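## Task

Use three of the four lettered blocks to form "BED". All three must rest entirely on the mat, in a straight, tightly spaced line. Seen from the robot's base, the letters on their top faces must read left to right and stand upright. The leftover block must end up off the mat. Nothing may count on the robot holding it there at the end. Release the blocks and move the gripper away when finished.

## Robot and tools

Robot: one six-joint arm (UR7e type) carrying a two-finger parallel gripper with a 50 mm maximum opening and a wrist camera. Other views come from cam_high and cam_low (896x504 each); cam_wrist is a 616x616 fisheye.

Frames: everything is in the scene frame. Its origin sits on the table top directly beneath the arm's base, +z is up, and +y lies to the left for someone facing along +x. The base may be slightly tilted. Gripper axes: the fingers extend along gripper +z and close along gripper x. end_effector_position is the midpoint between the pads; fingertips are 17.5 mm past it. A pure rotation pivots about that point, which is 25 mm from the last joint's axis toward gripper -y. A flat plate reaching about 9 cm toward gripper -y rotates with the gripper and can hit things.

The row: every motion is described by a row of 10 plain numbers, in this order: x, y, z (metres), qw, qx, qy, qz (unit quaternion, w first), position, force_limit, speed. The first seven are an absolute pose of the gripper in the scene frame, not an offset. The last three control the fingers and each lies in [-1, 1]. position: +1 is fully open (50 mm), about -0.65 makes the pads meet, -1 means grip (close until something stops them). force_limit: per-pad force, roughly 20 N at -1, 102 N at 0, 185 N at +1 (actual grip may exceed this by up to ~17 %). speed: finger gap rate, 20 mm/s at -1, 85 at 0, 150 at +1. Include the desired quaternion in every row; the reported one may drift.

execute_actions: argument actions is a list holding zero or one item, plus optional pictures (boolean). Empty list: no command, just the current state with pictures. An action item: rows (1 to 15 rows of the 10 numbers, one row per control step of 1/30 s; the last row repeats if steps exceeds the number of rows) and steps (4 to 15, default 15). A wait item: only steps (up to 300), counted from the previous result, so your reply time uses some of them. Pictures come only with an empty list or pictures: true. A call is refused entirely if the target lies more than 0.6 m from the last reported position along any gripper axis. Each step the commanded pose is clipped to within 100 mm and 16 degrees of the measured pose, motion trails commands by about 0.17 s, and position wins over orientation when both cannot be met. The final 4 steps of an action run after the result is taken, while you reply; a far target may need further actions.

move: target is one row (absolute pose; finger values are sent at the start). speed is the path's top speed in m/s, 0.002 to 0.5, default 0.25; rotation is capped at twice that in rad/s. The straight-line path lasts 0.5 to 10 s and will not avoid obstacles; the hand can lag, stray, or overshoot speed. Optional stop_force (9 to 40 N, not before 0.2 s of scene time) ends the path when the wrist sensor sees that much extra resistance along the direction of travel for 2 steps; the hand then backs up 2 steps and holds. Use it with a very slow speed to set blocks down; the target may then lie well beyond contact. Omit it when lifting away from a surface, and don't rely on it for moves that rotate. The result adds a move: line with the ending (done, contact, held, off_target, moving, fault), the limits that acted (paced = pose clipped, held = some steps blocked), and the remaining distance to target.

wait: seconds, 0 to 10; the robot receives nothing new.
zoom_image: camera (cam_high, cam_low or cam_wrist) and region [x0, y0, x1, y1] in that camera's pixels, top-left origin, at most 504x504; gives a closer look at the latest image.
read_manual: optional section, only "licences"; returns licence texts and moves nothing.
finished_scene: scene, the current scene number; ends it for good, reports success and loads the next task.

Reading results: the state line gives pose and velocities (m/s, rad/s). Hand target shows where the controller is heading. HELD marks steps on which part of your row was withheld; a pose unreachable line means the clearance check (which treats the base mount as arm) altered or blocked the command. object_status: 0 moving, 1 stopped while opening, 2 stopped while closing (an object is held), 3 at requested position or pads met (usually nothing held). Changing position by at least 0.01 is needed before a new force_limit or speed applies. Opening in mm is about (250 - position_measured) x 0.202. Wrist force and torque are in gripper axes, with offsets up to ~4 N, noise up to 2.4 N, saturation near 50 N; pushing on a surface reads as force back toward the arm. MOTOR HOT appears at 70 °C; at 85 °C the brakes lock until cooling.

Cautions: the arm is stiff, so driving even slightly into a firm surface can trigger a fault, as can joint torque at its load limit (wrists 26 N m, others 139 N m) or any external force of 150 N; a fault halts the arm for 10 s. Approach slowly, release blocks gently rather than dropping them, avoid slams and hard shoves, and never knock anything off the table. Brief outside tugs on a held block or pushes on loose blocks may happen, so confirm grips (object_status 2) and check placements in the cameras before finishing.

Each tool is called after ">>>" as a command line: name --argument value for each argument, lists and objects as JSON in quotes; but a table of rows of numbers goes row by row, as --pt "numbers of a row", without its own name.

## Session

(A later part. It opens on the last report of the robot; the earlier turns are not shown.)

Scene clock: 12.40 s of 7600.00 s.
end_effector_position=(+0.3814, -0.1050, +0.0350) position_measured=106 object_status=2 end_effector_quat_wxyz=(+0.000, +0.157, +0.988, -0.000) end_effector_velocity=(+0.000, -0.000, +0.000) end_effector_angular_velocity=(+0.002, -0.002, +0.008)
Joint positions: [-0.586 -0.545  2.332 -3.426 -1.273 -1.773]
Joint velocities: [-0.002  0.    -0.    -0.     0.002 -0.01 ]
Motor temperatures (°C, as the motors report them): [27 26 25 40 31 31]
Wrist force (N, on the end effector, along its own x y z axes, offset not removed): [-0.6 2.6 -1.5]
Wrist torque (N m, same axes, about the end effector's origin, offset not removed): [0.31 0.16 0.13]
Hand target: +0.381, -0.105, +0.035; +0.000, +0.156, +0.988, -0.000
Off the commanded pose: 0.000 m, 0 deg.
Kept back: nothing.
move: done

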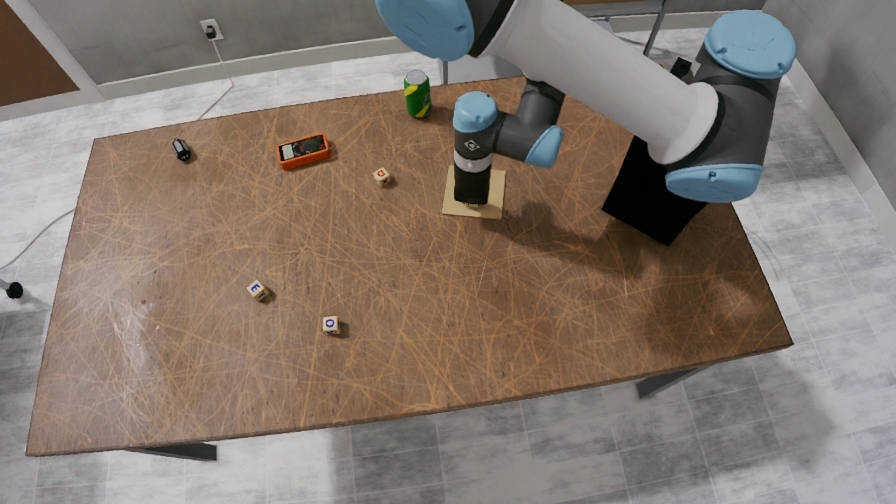

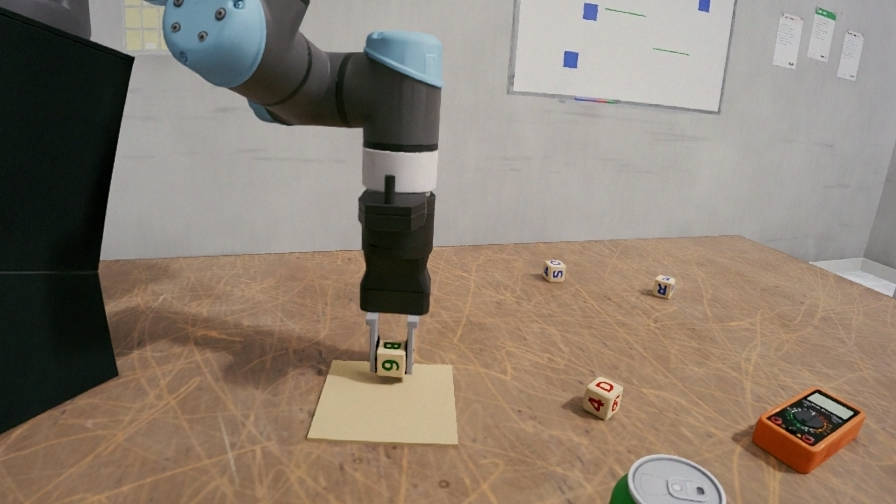

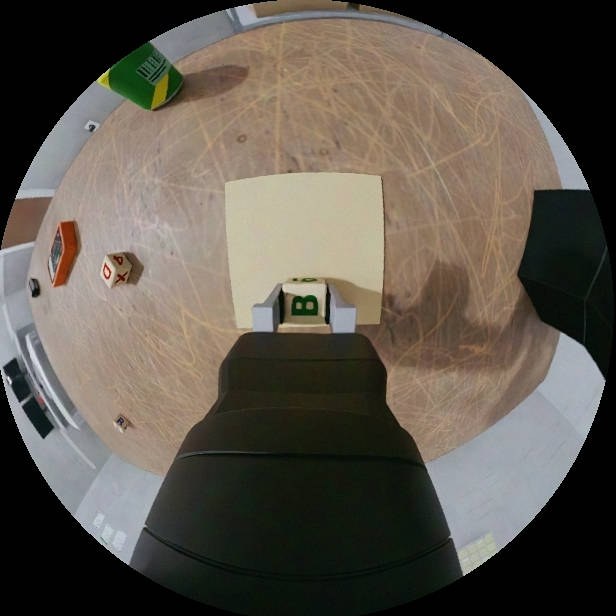

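>>> move --target '[0.3815,-0.105,0.026,0,0.1564,0.9877,0,-1,-0.5,0.5]' --speed 0.03

>>> move --target '[0.3815,-0.105,0.019,0,0.1564,0.9877,0,-1,-0.5,0.5]' --speed 0.004 --stop_force 9

>>> move --target '[0.3815,-0.105,0.024,0,0.1564,0.9877,0,1,-0.5,0.5]'

>>> move --target '[0.3815,-0.105,0.07,0,0.1564,0.9877,0,1,-0.5,0.5]' --speed 0.2

>>> zoom_image --camera "cam_wrist" --region '[180,130,440,350]'

>>> move --target '[0.59,-0.205,0.07,0,-0.5,0.866,0,1,-0.5,0.5]' --speed 0.4

>>> zoom_image --camera "cam_wrist" --region '[180,130,440,350]'

Scene clock: 13.63 s of 7600.00 s.
end_effector_position=(+0.3815, -0.1050, +0.0261) position_measured=106 object_status=2 end_effector_quat_wxyz=(-0.000, +0.156, +0.988, +0.000) end_effector_velocity=(-0.001, +0.000, -0.002) end_effector_angular_velocity=(+0.000, +0.002, -0.000)
Joint positions: [-0.579 -0.519  2.316 -3.438 -1.273 -1.767]
Joint velocities: [ 0.001  0.005 -0.003 -0.001 -0.001  0.001]
Motor temperatures (°C, as the motors report them): [27 26 25 40 31 31]
Wrist force (N, on the end effector, along its own x y z axes, offset not removed): [-1.4 3.1 -2.3]
Wrist torque (N m, same axes, about the end effector's origin, offset not removed): [0.35 0.35 0.13]
Hand target: +0.382, -0.105, +0.026; -0.000, +0.156, +0.988, -0.000
Off the commanded pose: 0.000 m, 0 deg.
Kept back: nothing.
move: done

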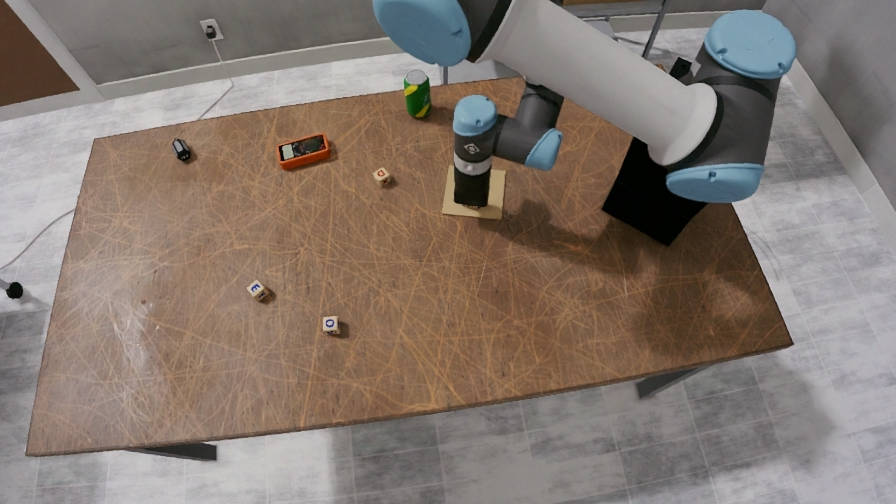

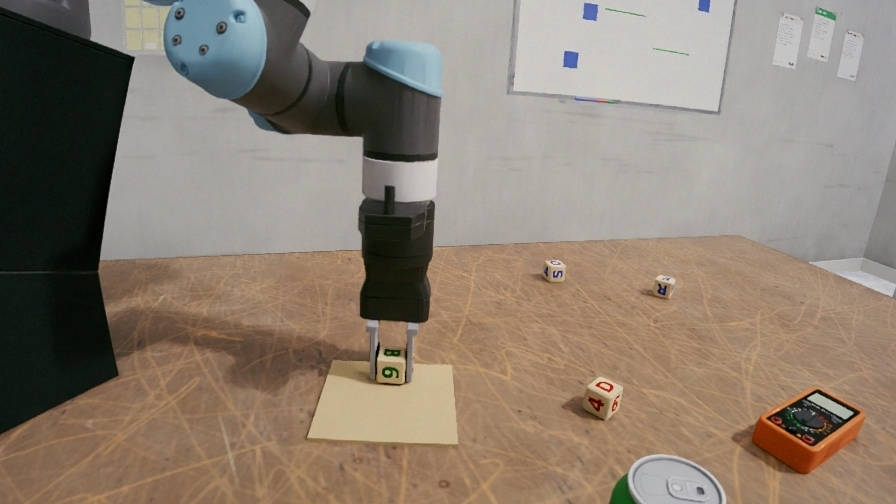

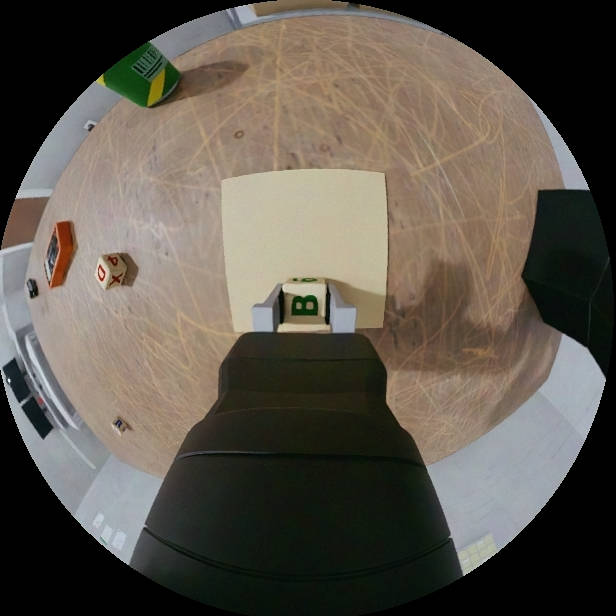

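Scene clock: 14.80 s of 7600.00 s.
end_effector_position=(+0.3816, -0.1050, +0.0229) position_measured=106 object_status=2 end_effector_quat_wxyz=(+0.000, +0.156, +0.988, -0.000) end_effector_velocity=(-0.000, +0.001, +0.001) end_effector_angular_velocity=(+0.001, +0.001, +0.002)
Joint positions: [-0.577 -0.509  2.31  -3.443 -1.273 -1.764]
Joint velocities: [ 0.    -0.003  0.002  0.002  0.001 -0.003]
Motor temperatures (°C, as the motors report them): [27 26 25 40 31 31]
Wrist force (N, on the end effector, along its own x y z axes, offset not removed): [11.4 3.9 -39.2]
Wrist torque (N m, same axes, about the end effector's origin, offset not removed): [-0.06 0.38 0.06]
Hand target: +0.382, -0.105, +0.023; +0.000, +0.156, +0.988, +0.000
Off the commanded pose: 0.004 m, 0 deg.
Kept back: nothing.
move: contact

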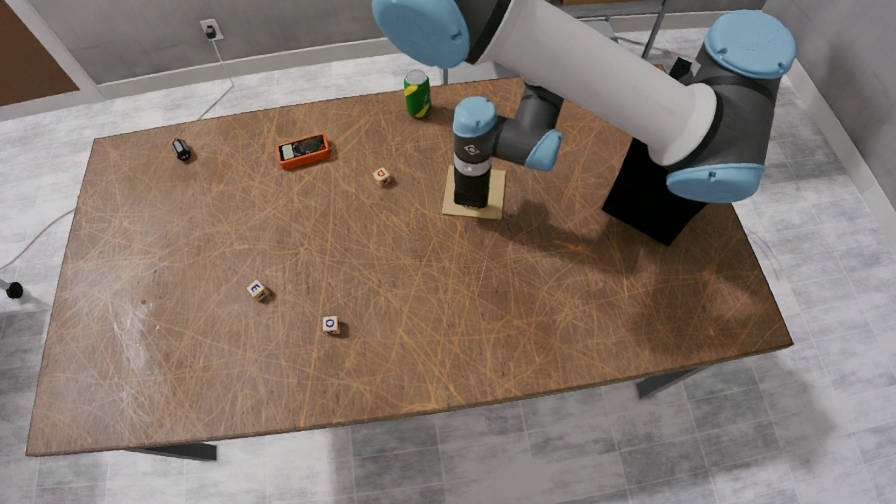

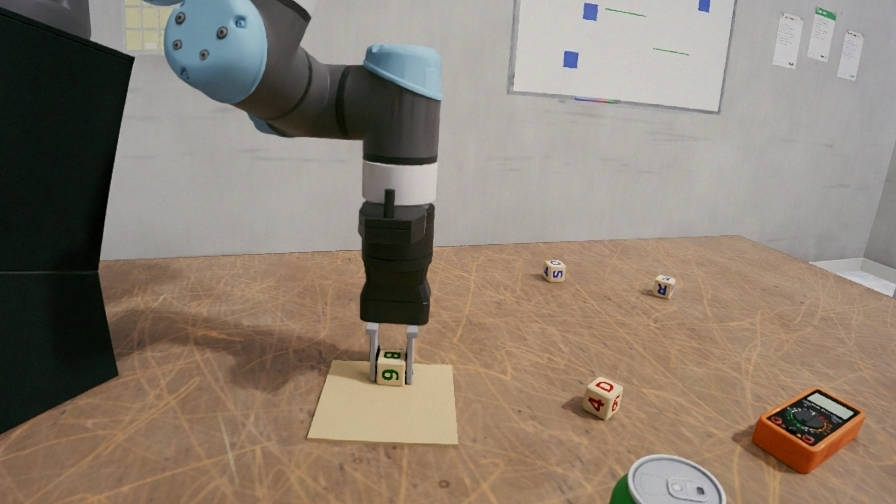

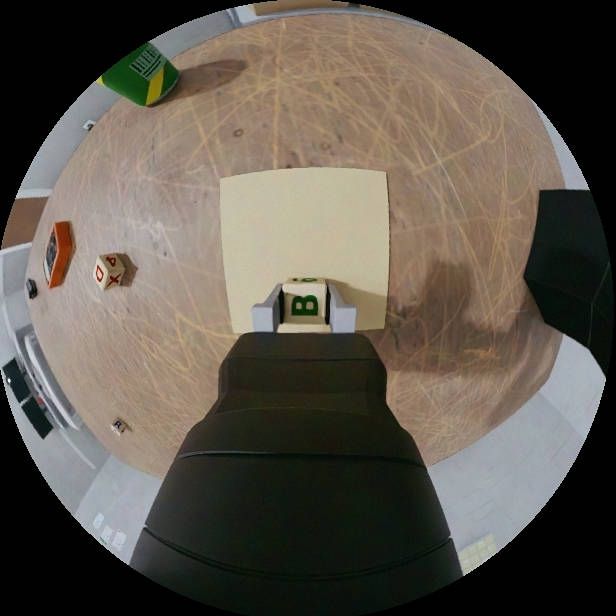

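Scene clock: 15.50 s of 7600.00 s.
end_effector_position=(+0.3815, -0.1050, +0.0240) position_measured=3 object_status=3 end_effector_quat_wxyz=(-0.000, +0.156, +0.988, -0.000) end_effector_velocity=(+0.000, +0.000, -0.000) end_effector_angular_velocity=(+0.001, -0.000, -0.000)
Joint positions: [-0.578 -0.513  2.312 -3.441 -1.273 -1.765]
Joint velocities: [-0.     0.    -0.     0.001  0.001 -0.   ]
Motor temperatures (°C, as the motors report them): [27 26 25 40 31 31]
Wrist force (N, on the end effector, along its own x y z axes, offset not removed): [-0.5 1.4 -1.2]
Wrist torque (N m, same axes, about the end effector's origin, offset not removed): [0.11 0.27 0.04]
Hand target: +0.381, -0.105, +0.024; -0.000, +0.156, +0.988, +0.000
Off the commanded pose: 0.000 m, 0 deg.
Kept back: nothing.
move: done

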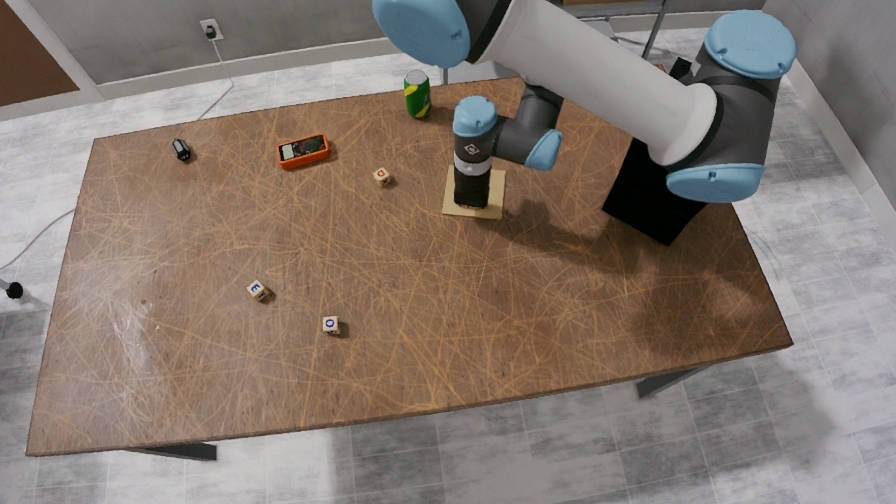

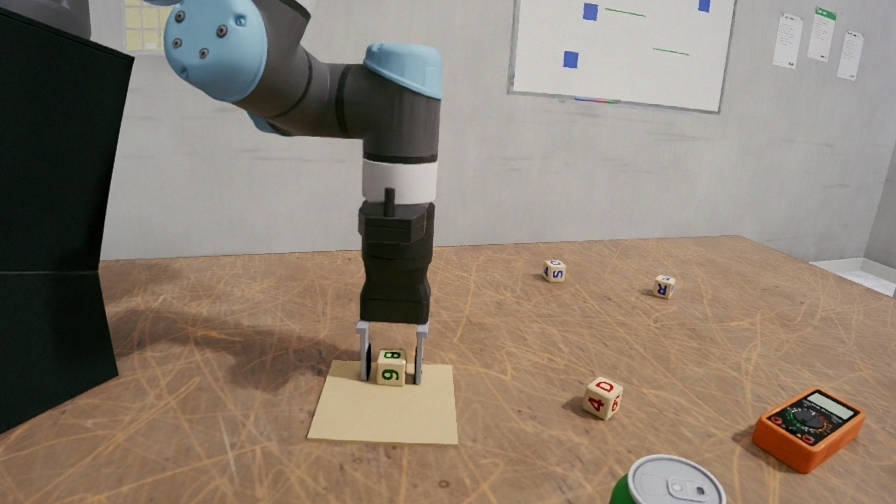

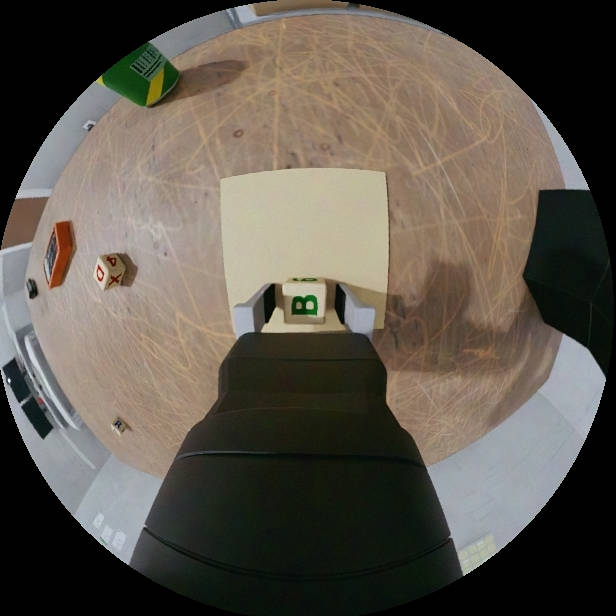

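Scene clock: 16.37 s of 7600.00 s.
end_effector_position=(+0.3815, -0.1050, +0.0699) position_measured=3 object_status=3 end_effector_quat_wxyz=(+0.000, +0.156, +0.988, +0.000) end_effector_velocity=(+0.001, -0.000, +0.002) end_effector_angular_velocity=(-0.000, -0.001, +0.001)
Joint positions: [-0.613 -0.653  2.388 -3.365 -1.271 -1.802]
Joint velocities: [-0.001 -0.006  0.001  0.004  0.    -0.002]
Motor temperatures (°C, as the motors report them): [27 26 25 40 31 31]
Wrist force (N, on the end effector, along its own x y z axes, offset not removed): [-2.5 0.9 -1.9]
Wrist torque (N m, same axes, about the end effector's origin, offset not removed): [-0.03 0.54 0.12]
Hand target: +0.381, -0.105, +0.070; -0.000, +0.156, +0.988, +0.000
Off the commanded pose: 0.000 m, 0 deg.
Kept back: nothing.
move: done

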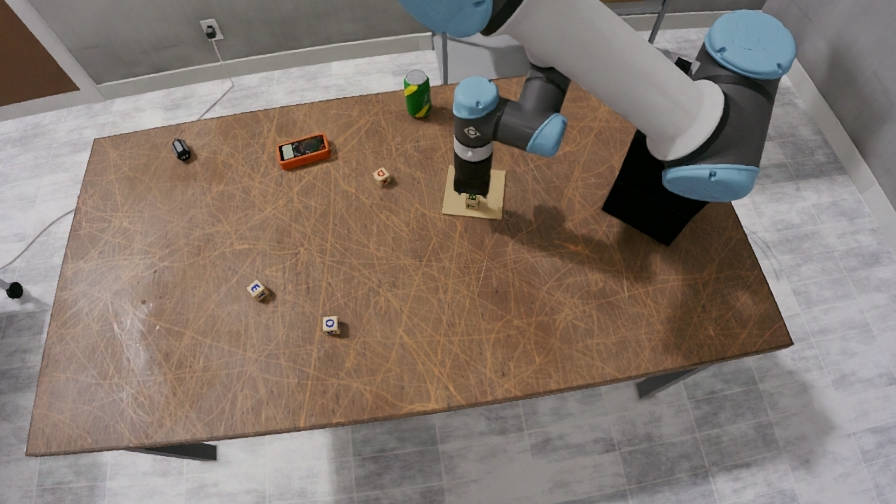

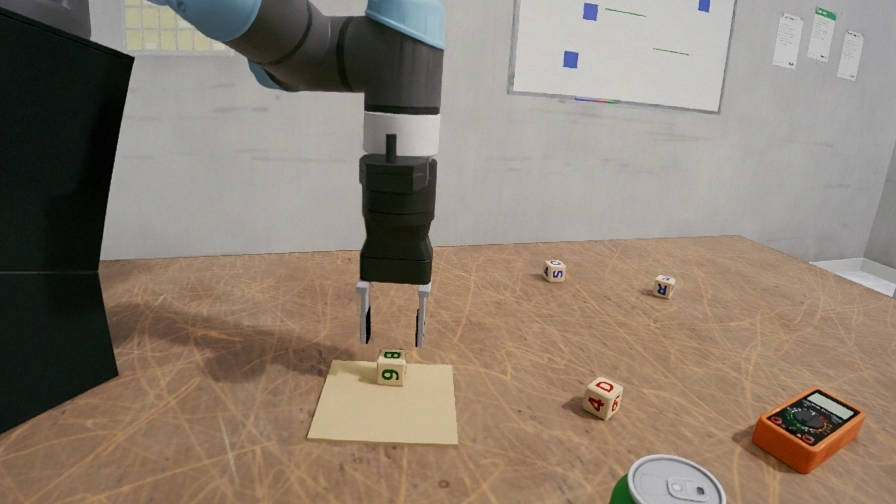

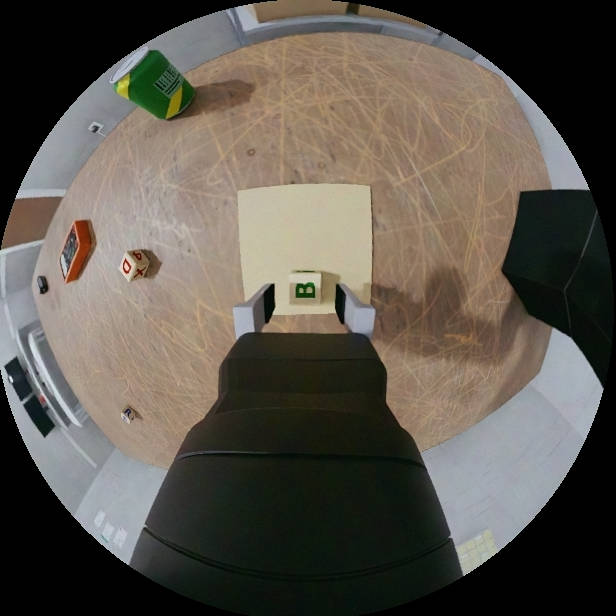

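Region (180, 130, 440, 350) of cam_wrist's 616x616 image, scaled by 1.938, with more detail than that image has; it fills the top 426 rows of this view, and the rest is white.

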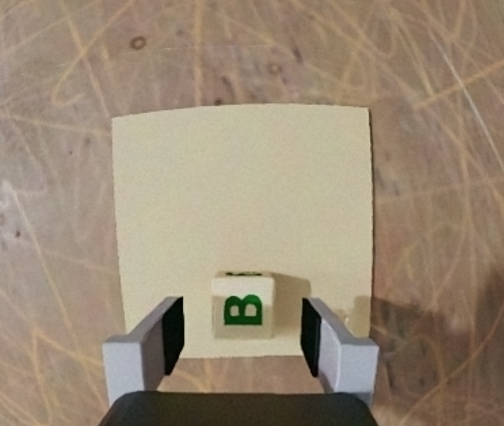

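Scene clock: 18.60 s of 7600.00 s.
end_effector_position=(+0.5900, -0.2047, +0.0699) position_measured=3 object_status=3 end_effector_quat_wxyz=(+0.000, -0.500, +0.866, -0.000) end_effector_velocity=(+0.001, -0.001, -0.001) end_effector_angular_velocity=(+0.002, +0.004, +0.006)
Joint positions: [-0.616 -0.628  1.835 -2.836 -1.271 -3.166]
Joint velocities: [-0.     0.002 -0.006  0.009 -0.    -0.008]
Motor temperatures (°C, as the motors report them): [27 26 25 40 31 31]
Wrist force (N, on the end effector, along its own x y z axes, offset not removed): [-2.8 0.3 -1.7]
Wrist torque (N m, same axes, about the end effector's origin, offset not removed): [-0.18 0.54 0.16]
Hand target: +0.590, -0.205, +0.070; +0.000, -0.500, +0.866, -0.000
Off the commanded pose: 0.000 m, 0 deg.
Kept back: nothing.
move: done

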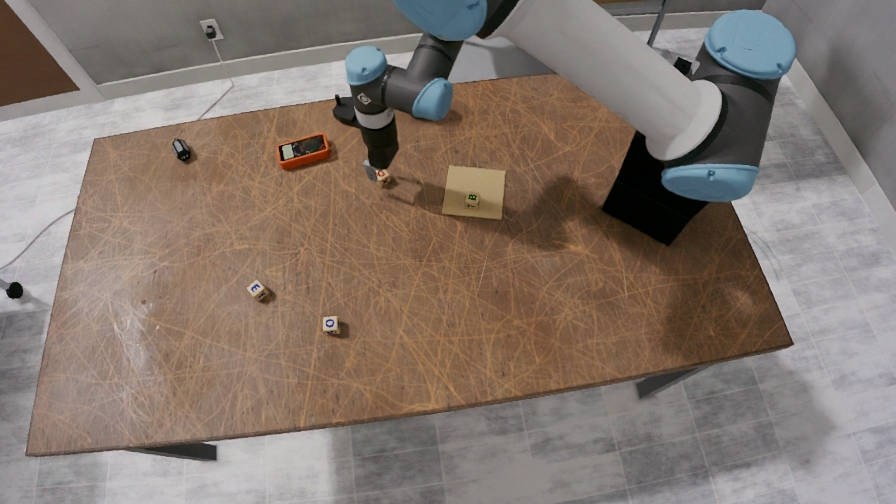

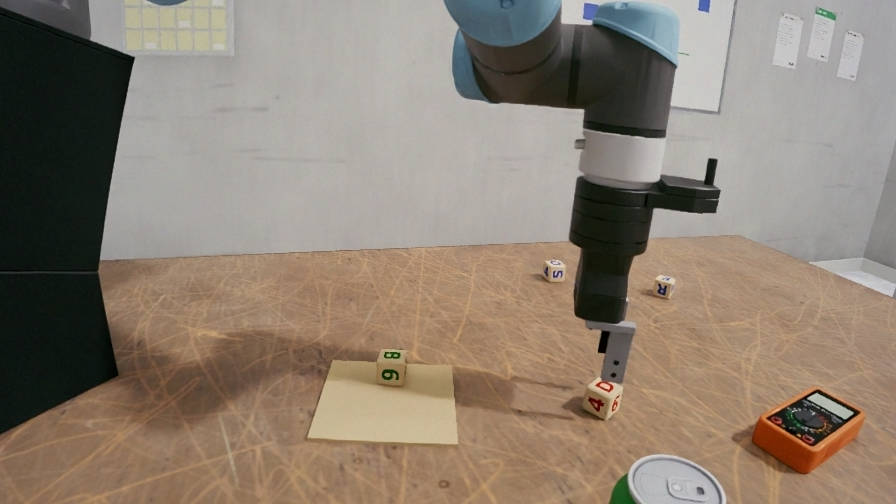

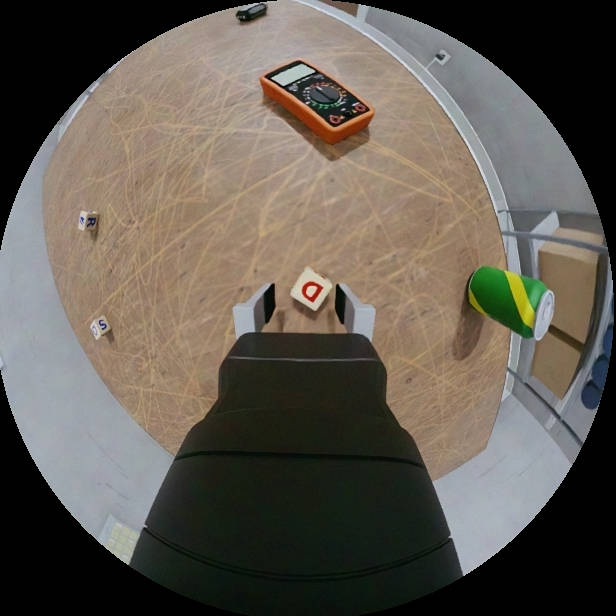

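Region (180, 130, 440, 350) of cam_wrist's 616x616 image, scaled by 1.938, with more detail than that image has; it fills the top 426 rows of this view, and the rest is white.

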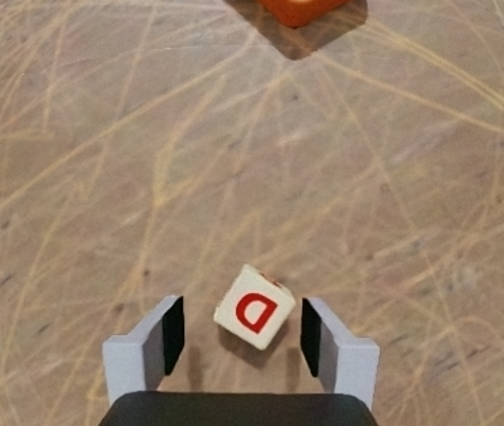

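>>> move --target '[0.5875,-0.209,0.07,0,-0.8526,0.5225,0,1,-0.5,0.5]' --speed 0.5

>>> zoom_image --camera "cam_wrist" --region '[180,130,440,350]'

Scene clock: 20.40 s of 7600.00 s.
end_effector_position=(+0.5875, -0.2090, +0.0700) position_measured=3 object_status=3 end_effector_quat_wxyz=(+0.000, +0.852, -0.523, +0.000) end_effector_velocity=(-0.000, -0.000, -0.000) end_effector_angular_velocity=(+0.001, +0.002, +0.009)
Joint positions: [-0.658 -0.61   1.809 -2.816 -1.269 -4.204]
Joint velocities: [-0.001  0.    -0.001  0.003  0.    -0.01 ]
Motor temperatures (°C, as the motors report them): [27 26 25 40 31 31]
Wrist force (N, on the end effector, along its own x y z axes, offset not removed): [-1.3 2.1 -1.3]
Wrist torque (N m, same axes, about the end effector's origin, offset not removed): [0.18 0.46 0.03]
Hand target: +0.588, -0.209, +0.070; -0.000, +0.853, -0.523, -0.000
Off the commanded pose: 0.000 m, 0 deg.
Kept back: nothing.
move: done

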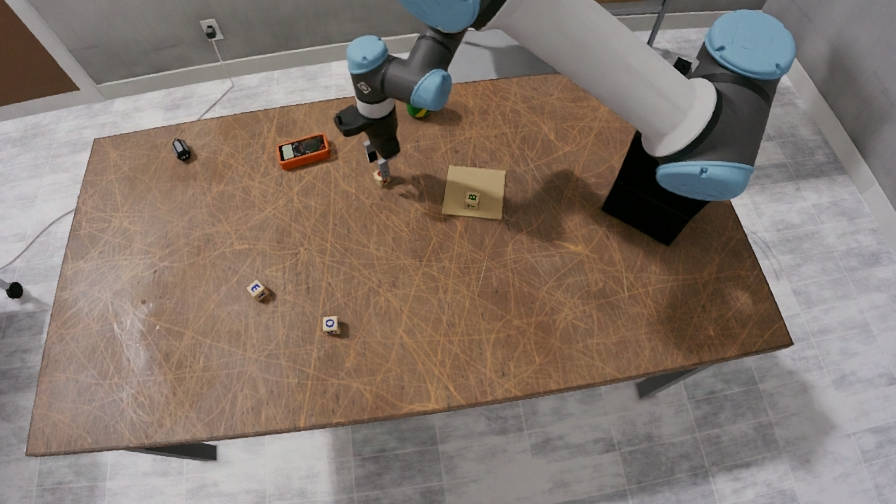

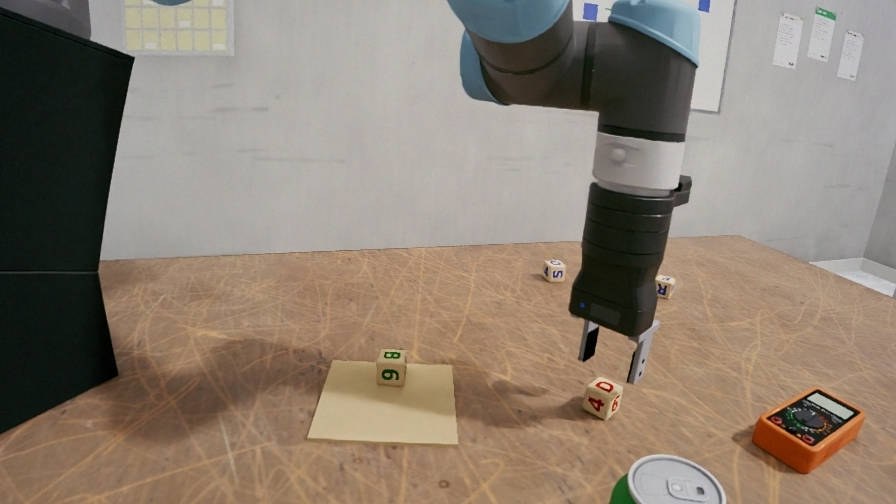

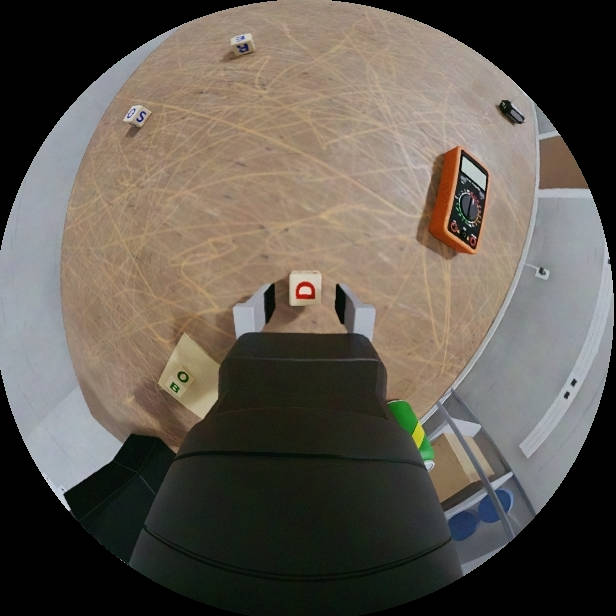

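Region (180, 130, 440, 350) of cam_wrist's 616x616 image, scaled by 1.938, with more detail than that image has; it fills the top 426 rows of this view, and the rest is white.

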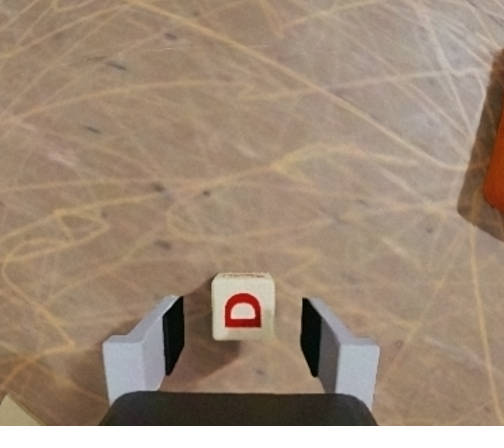

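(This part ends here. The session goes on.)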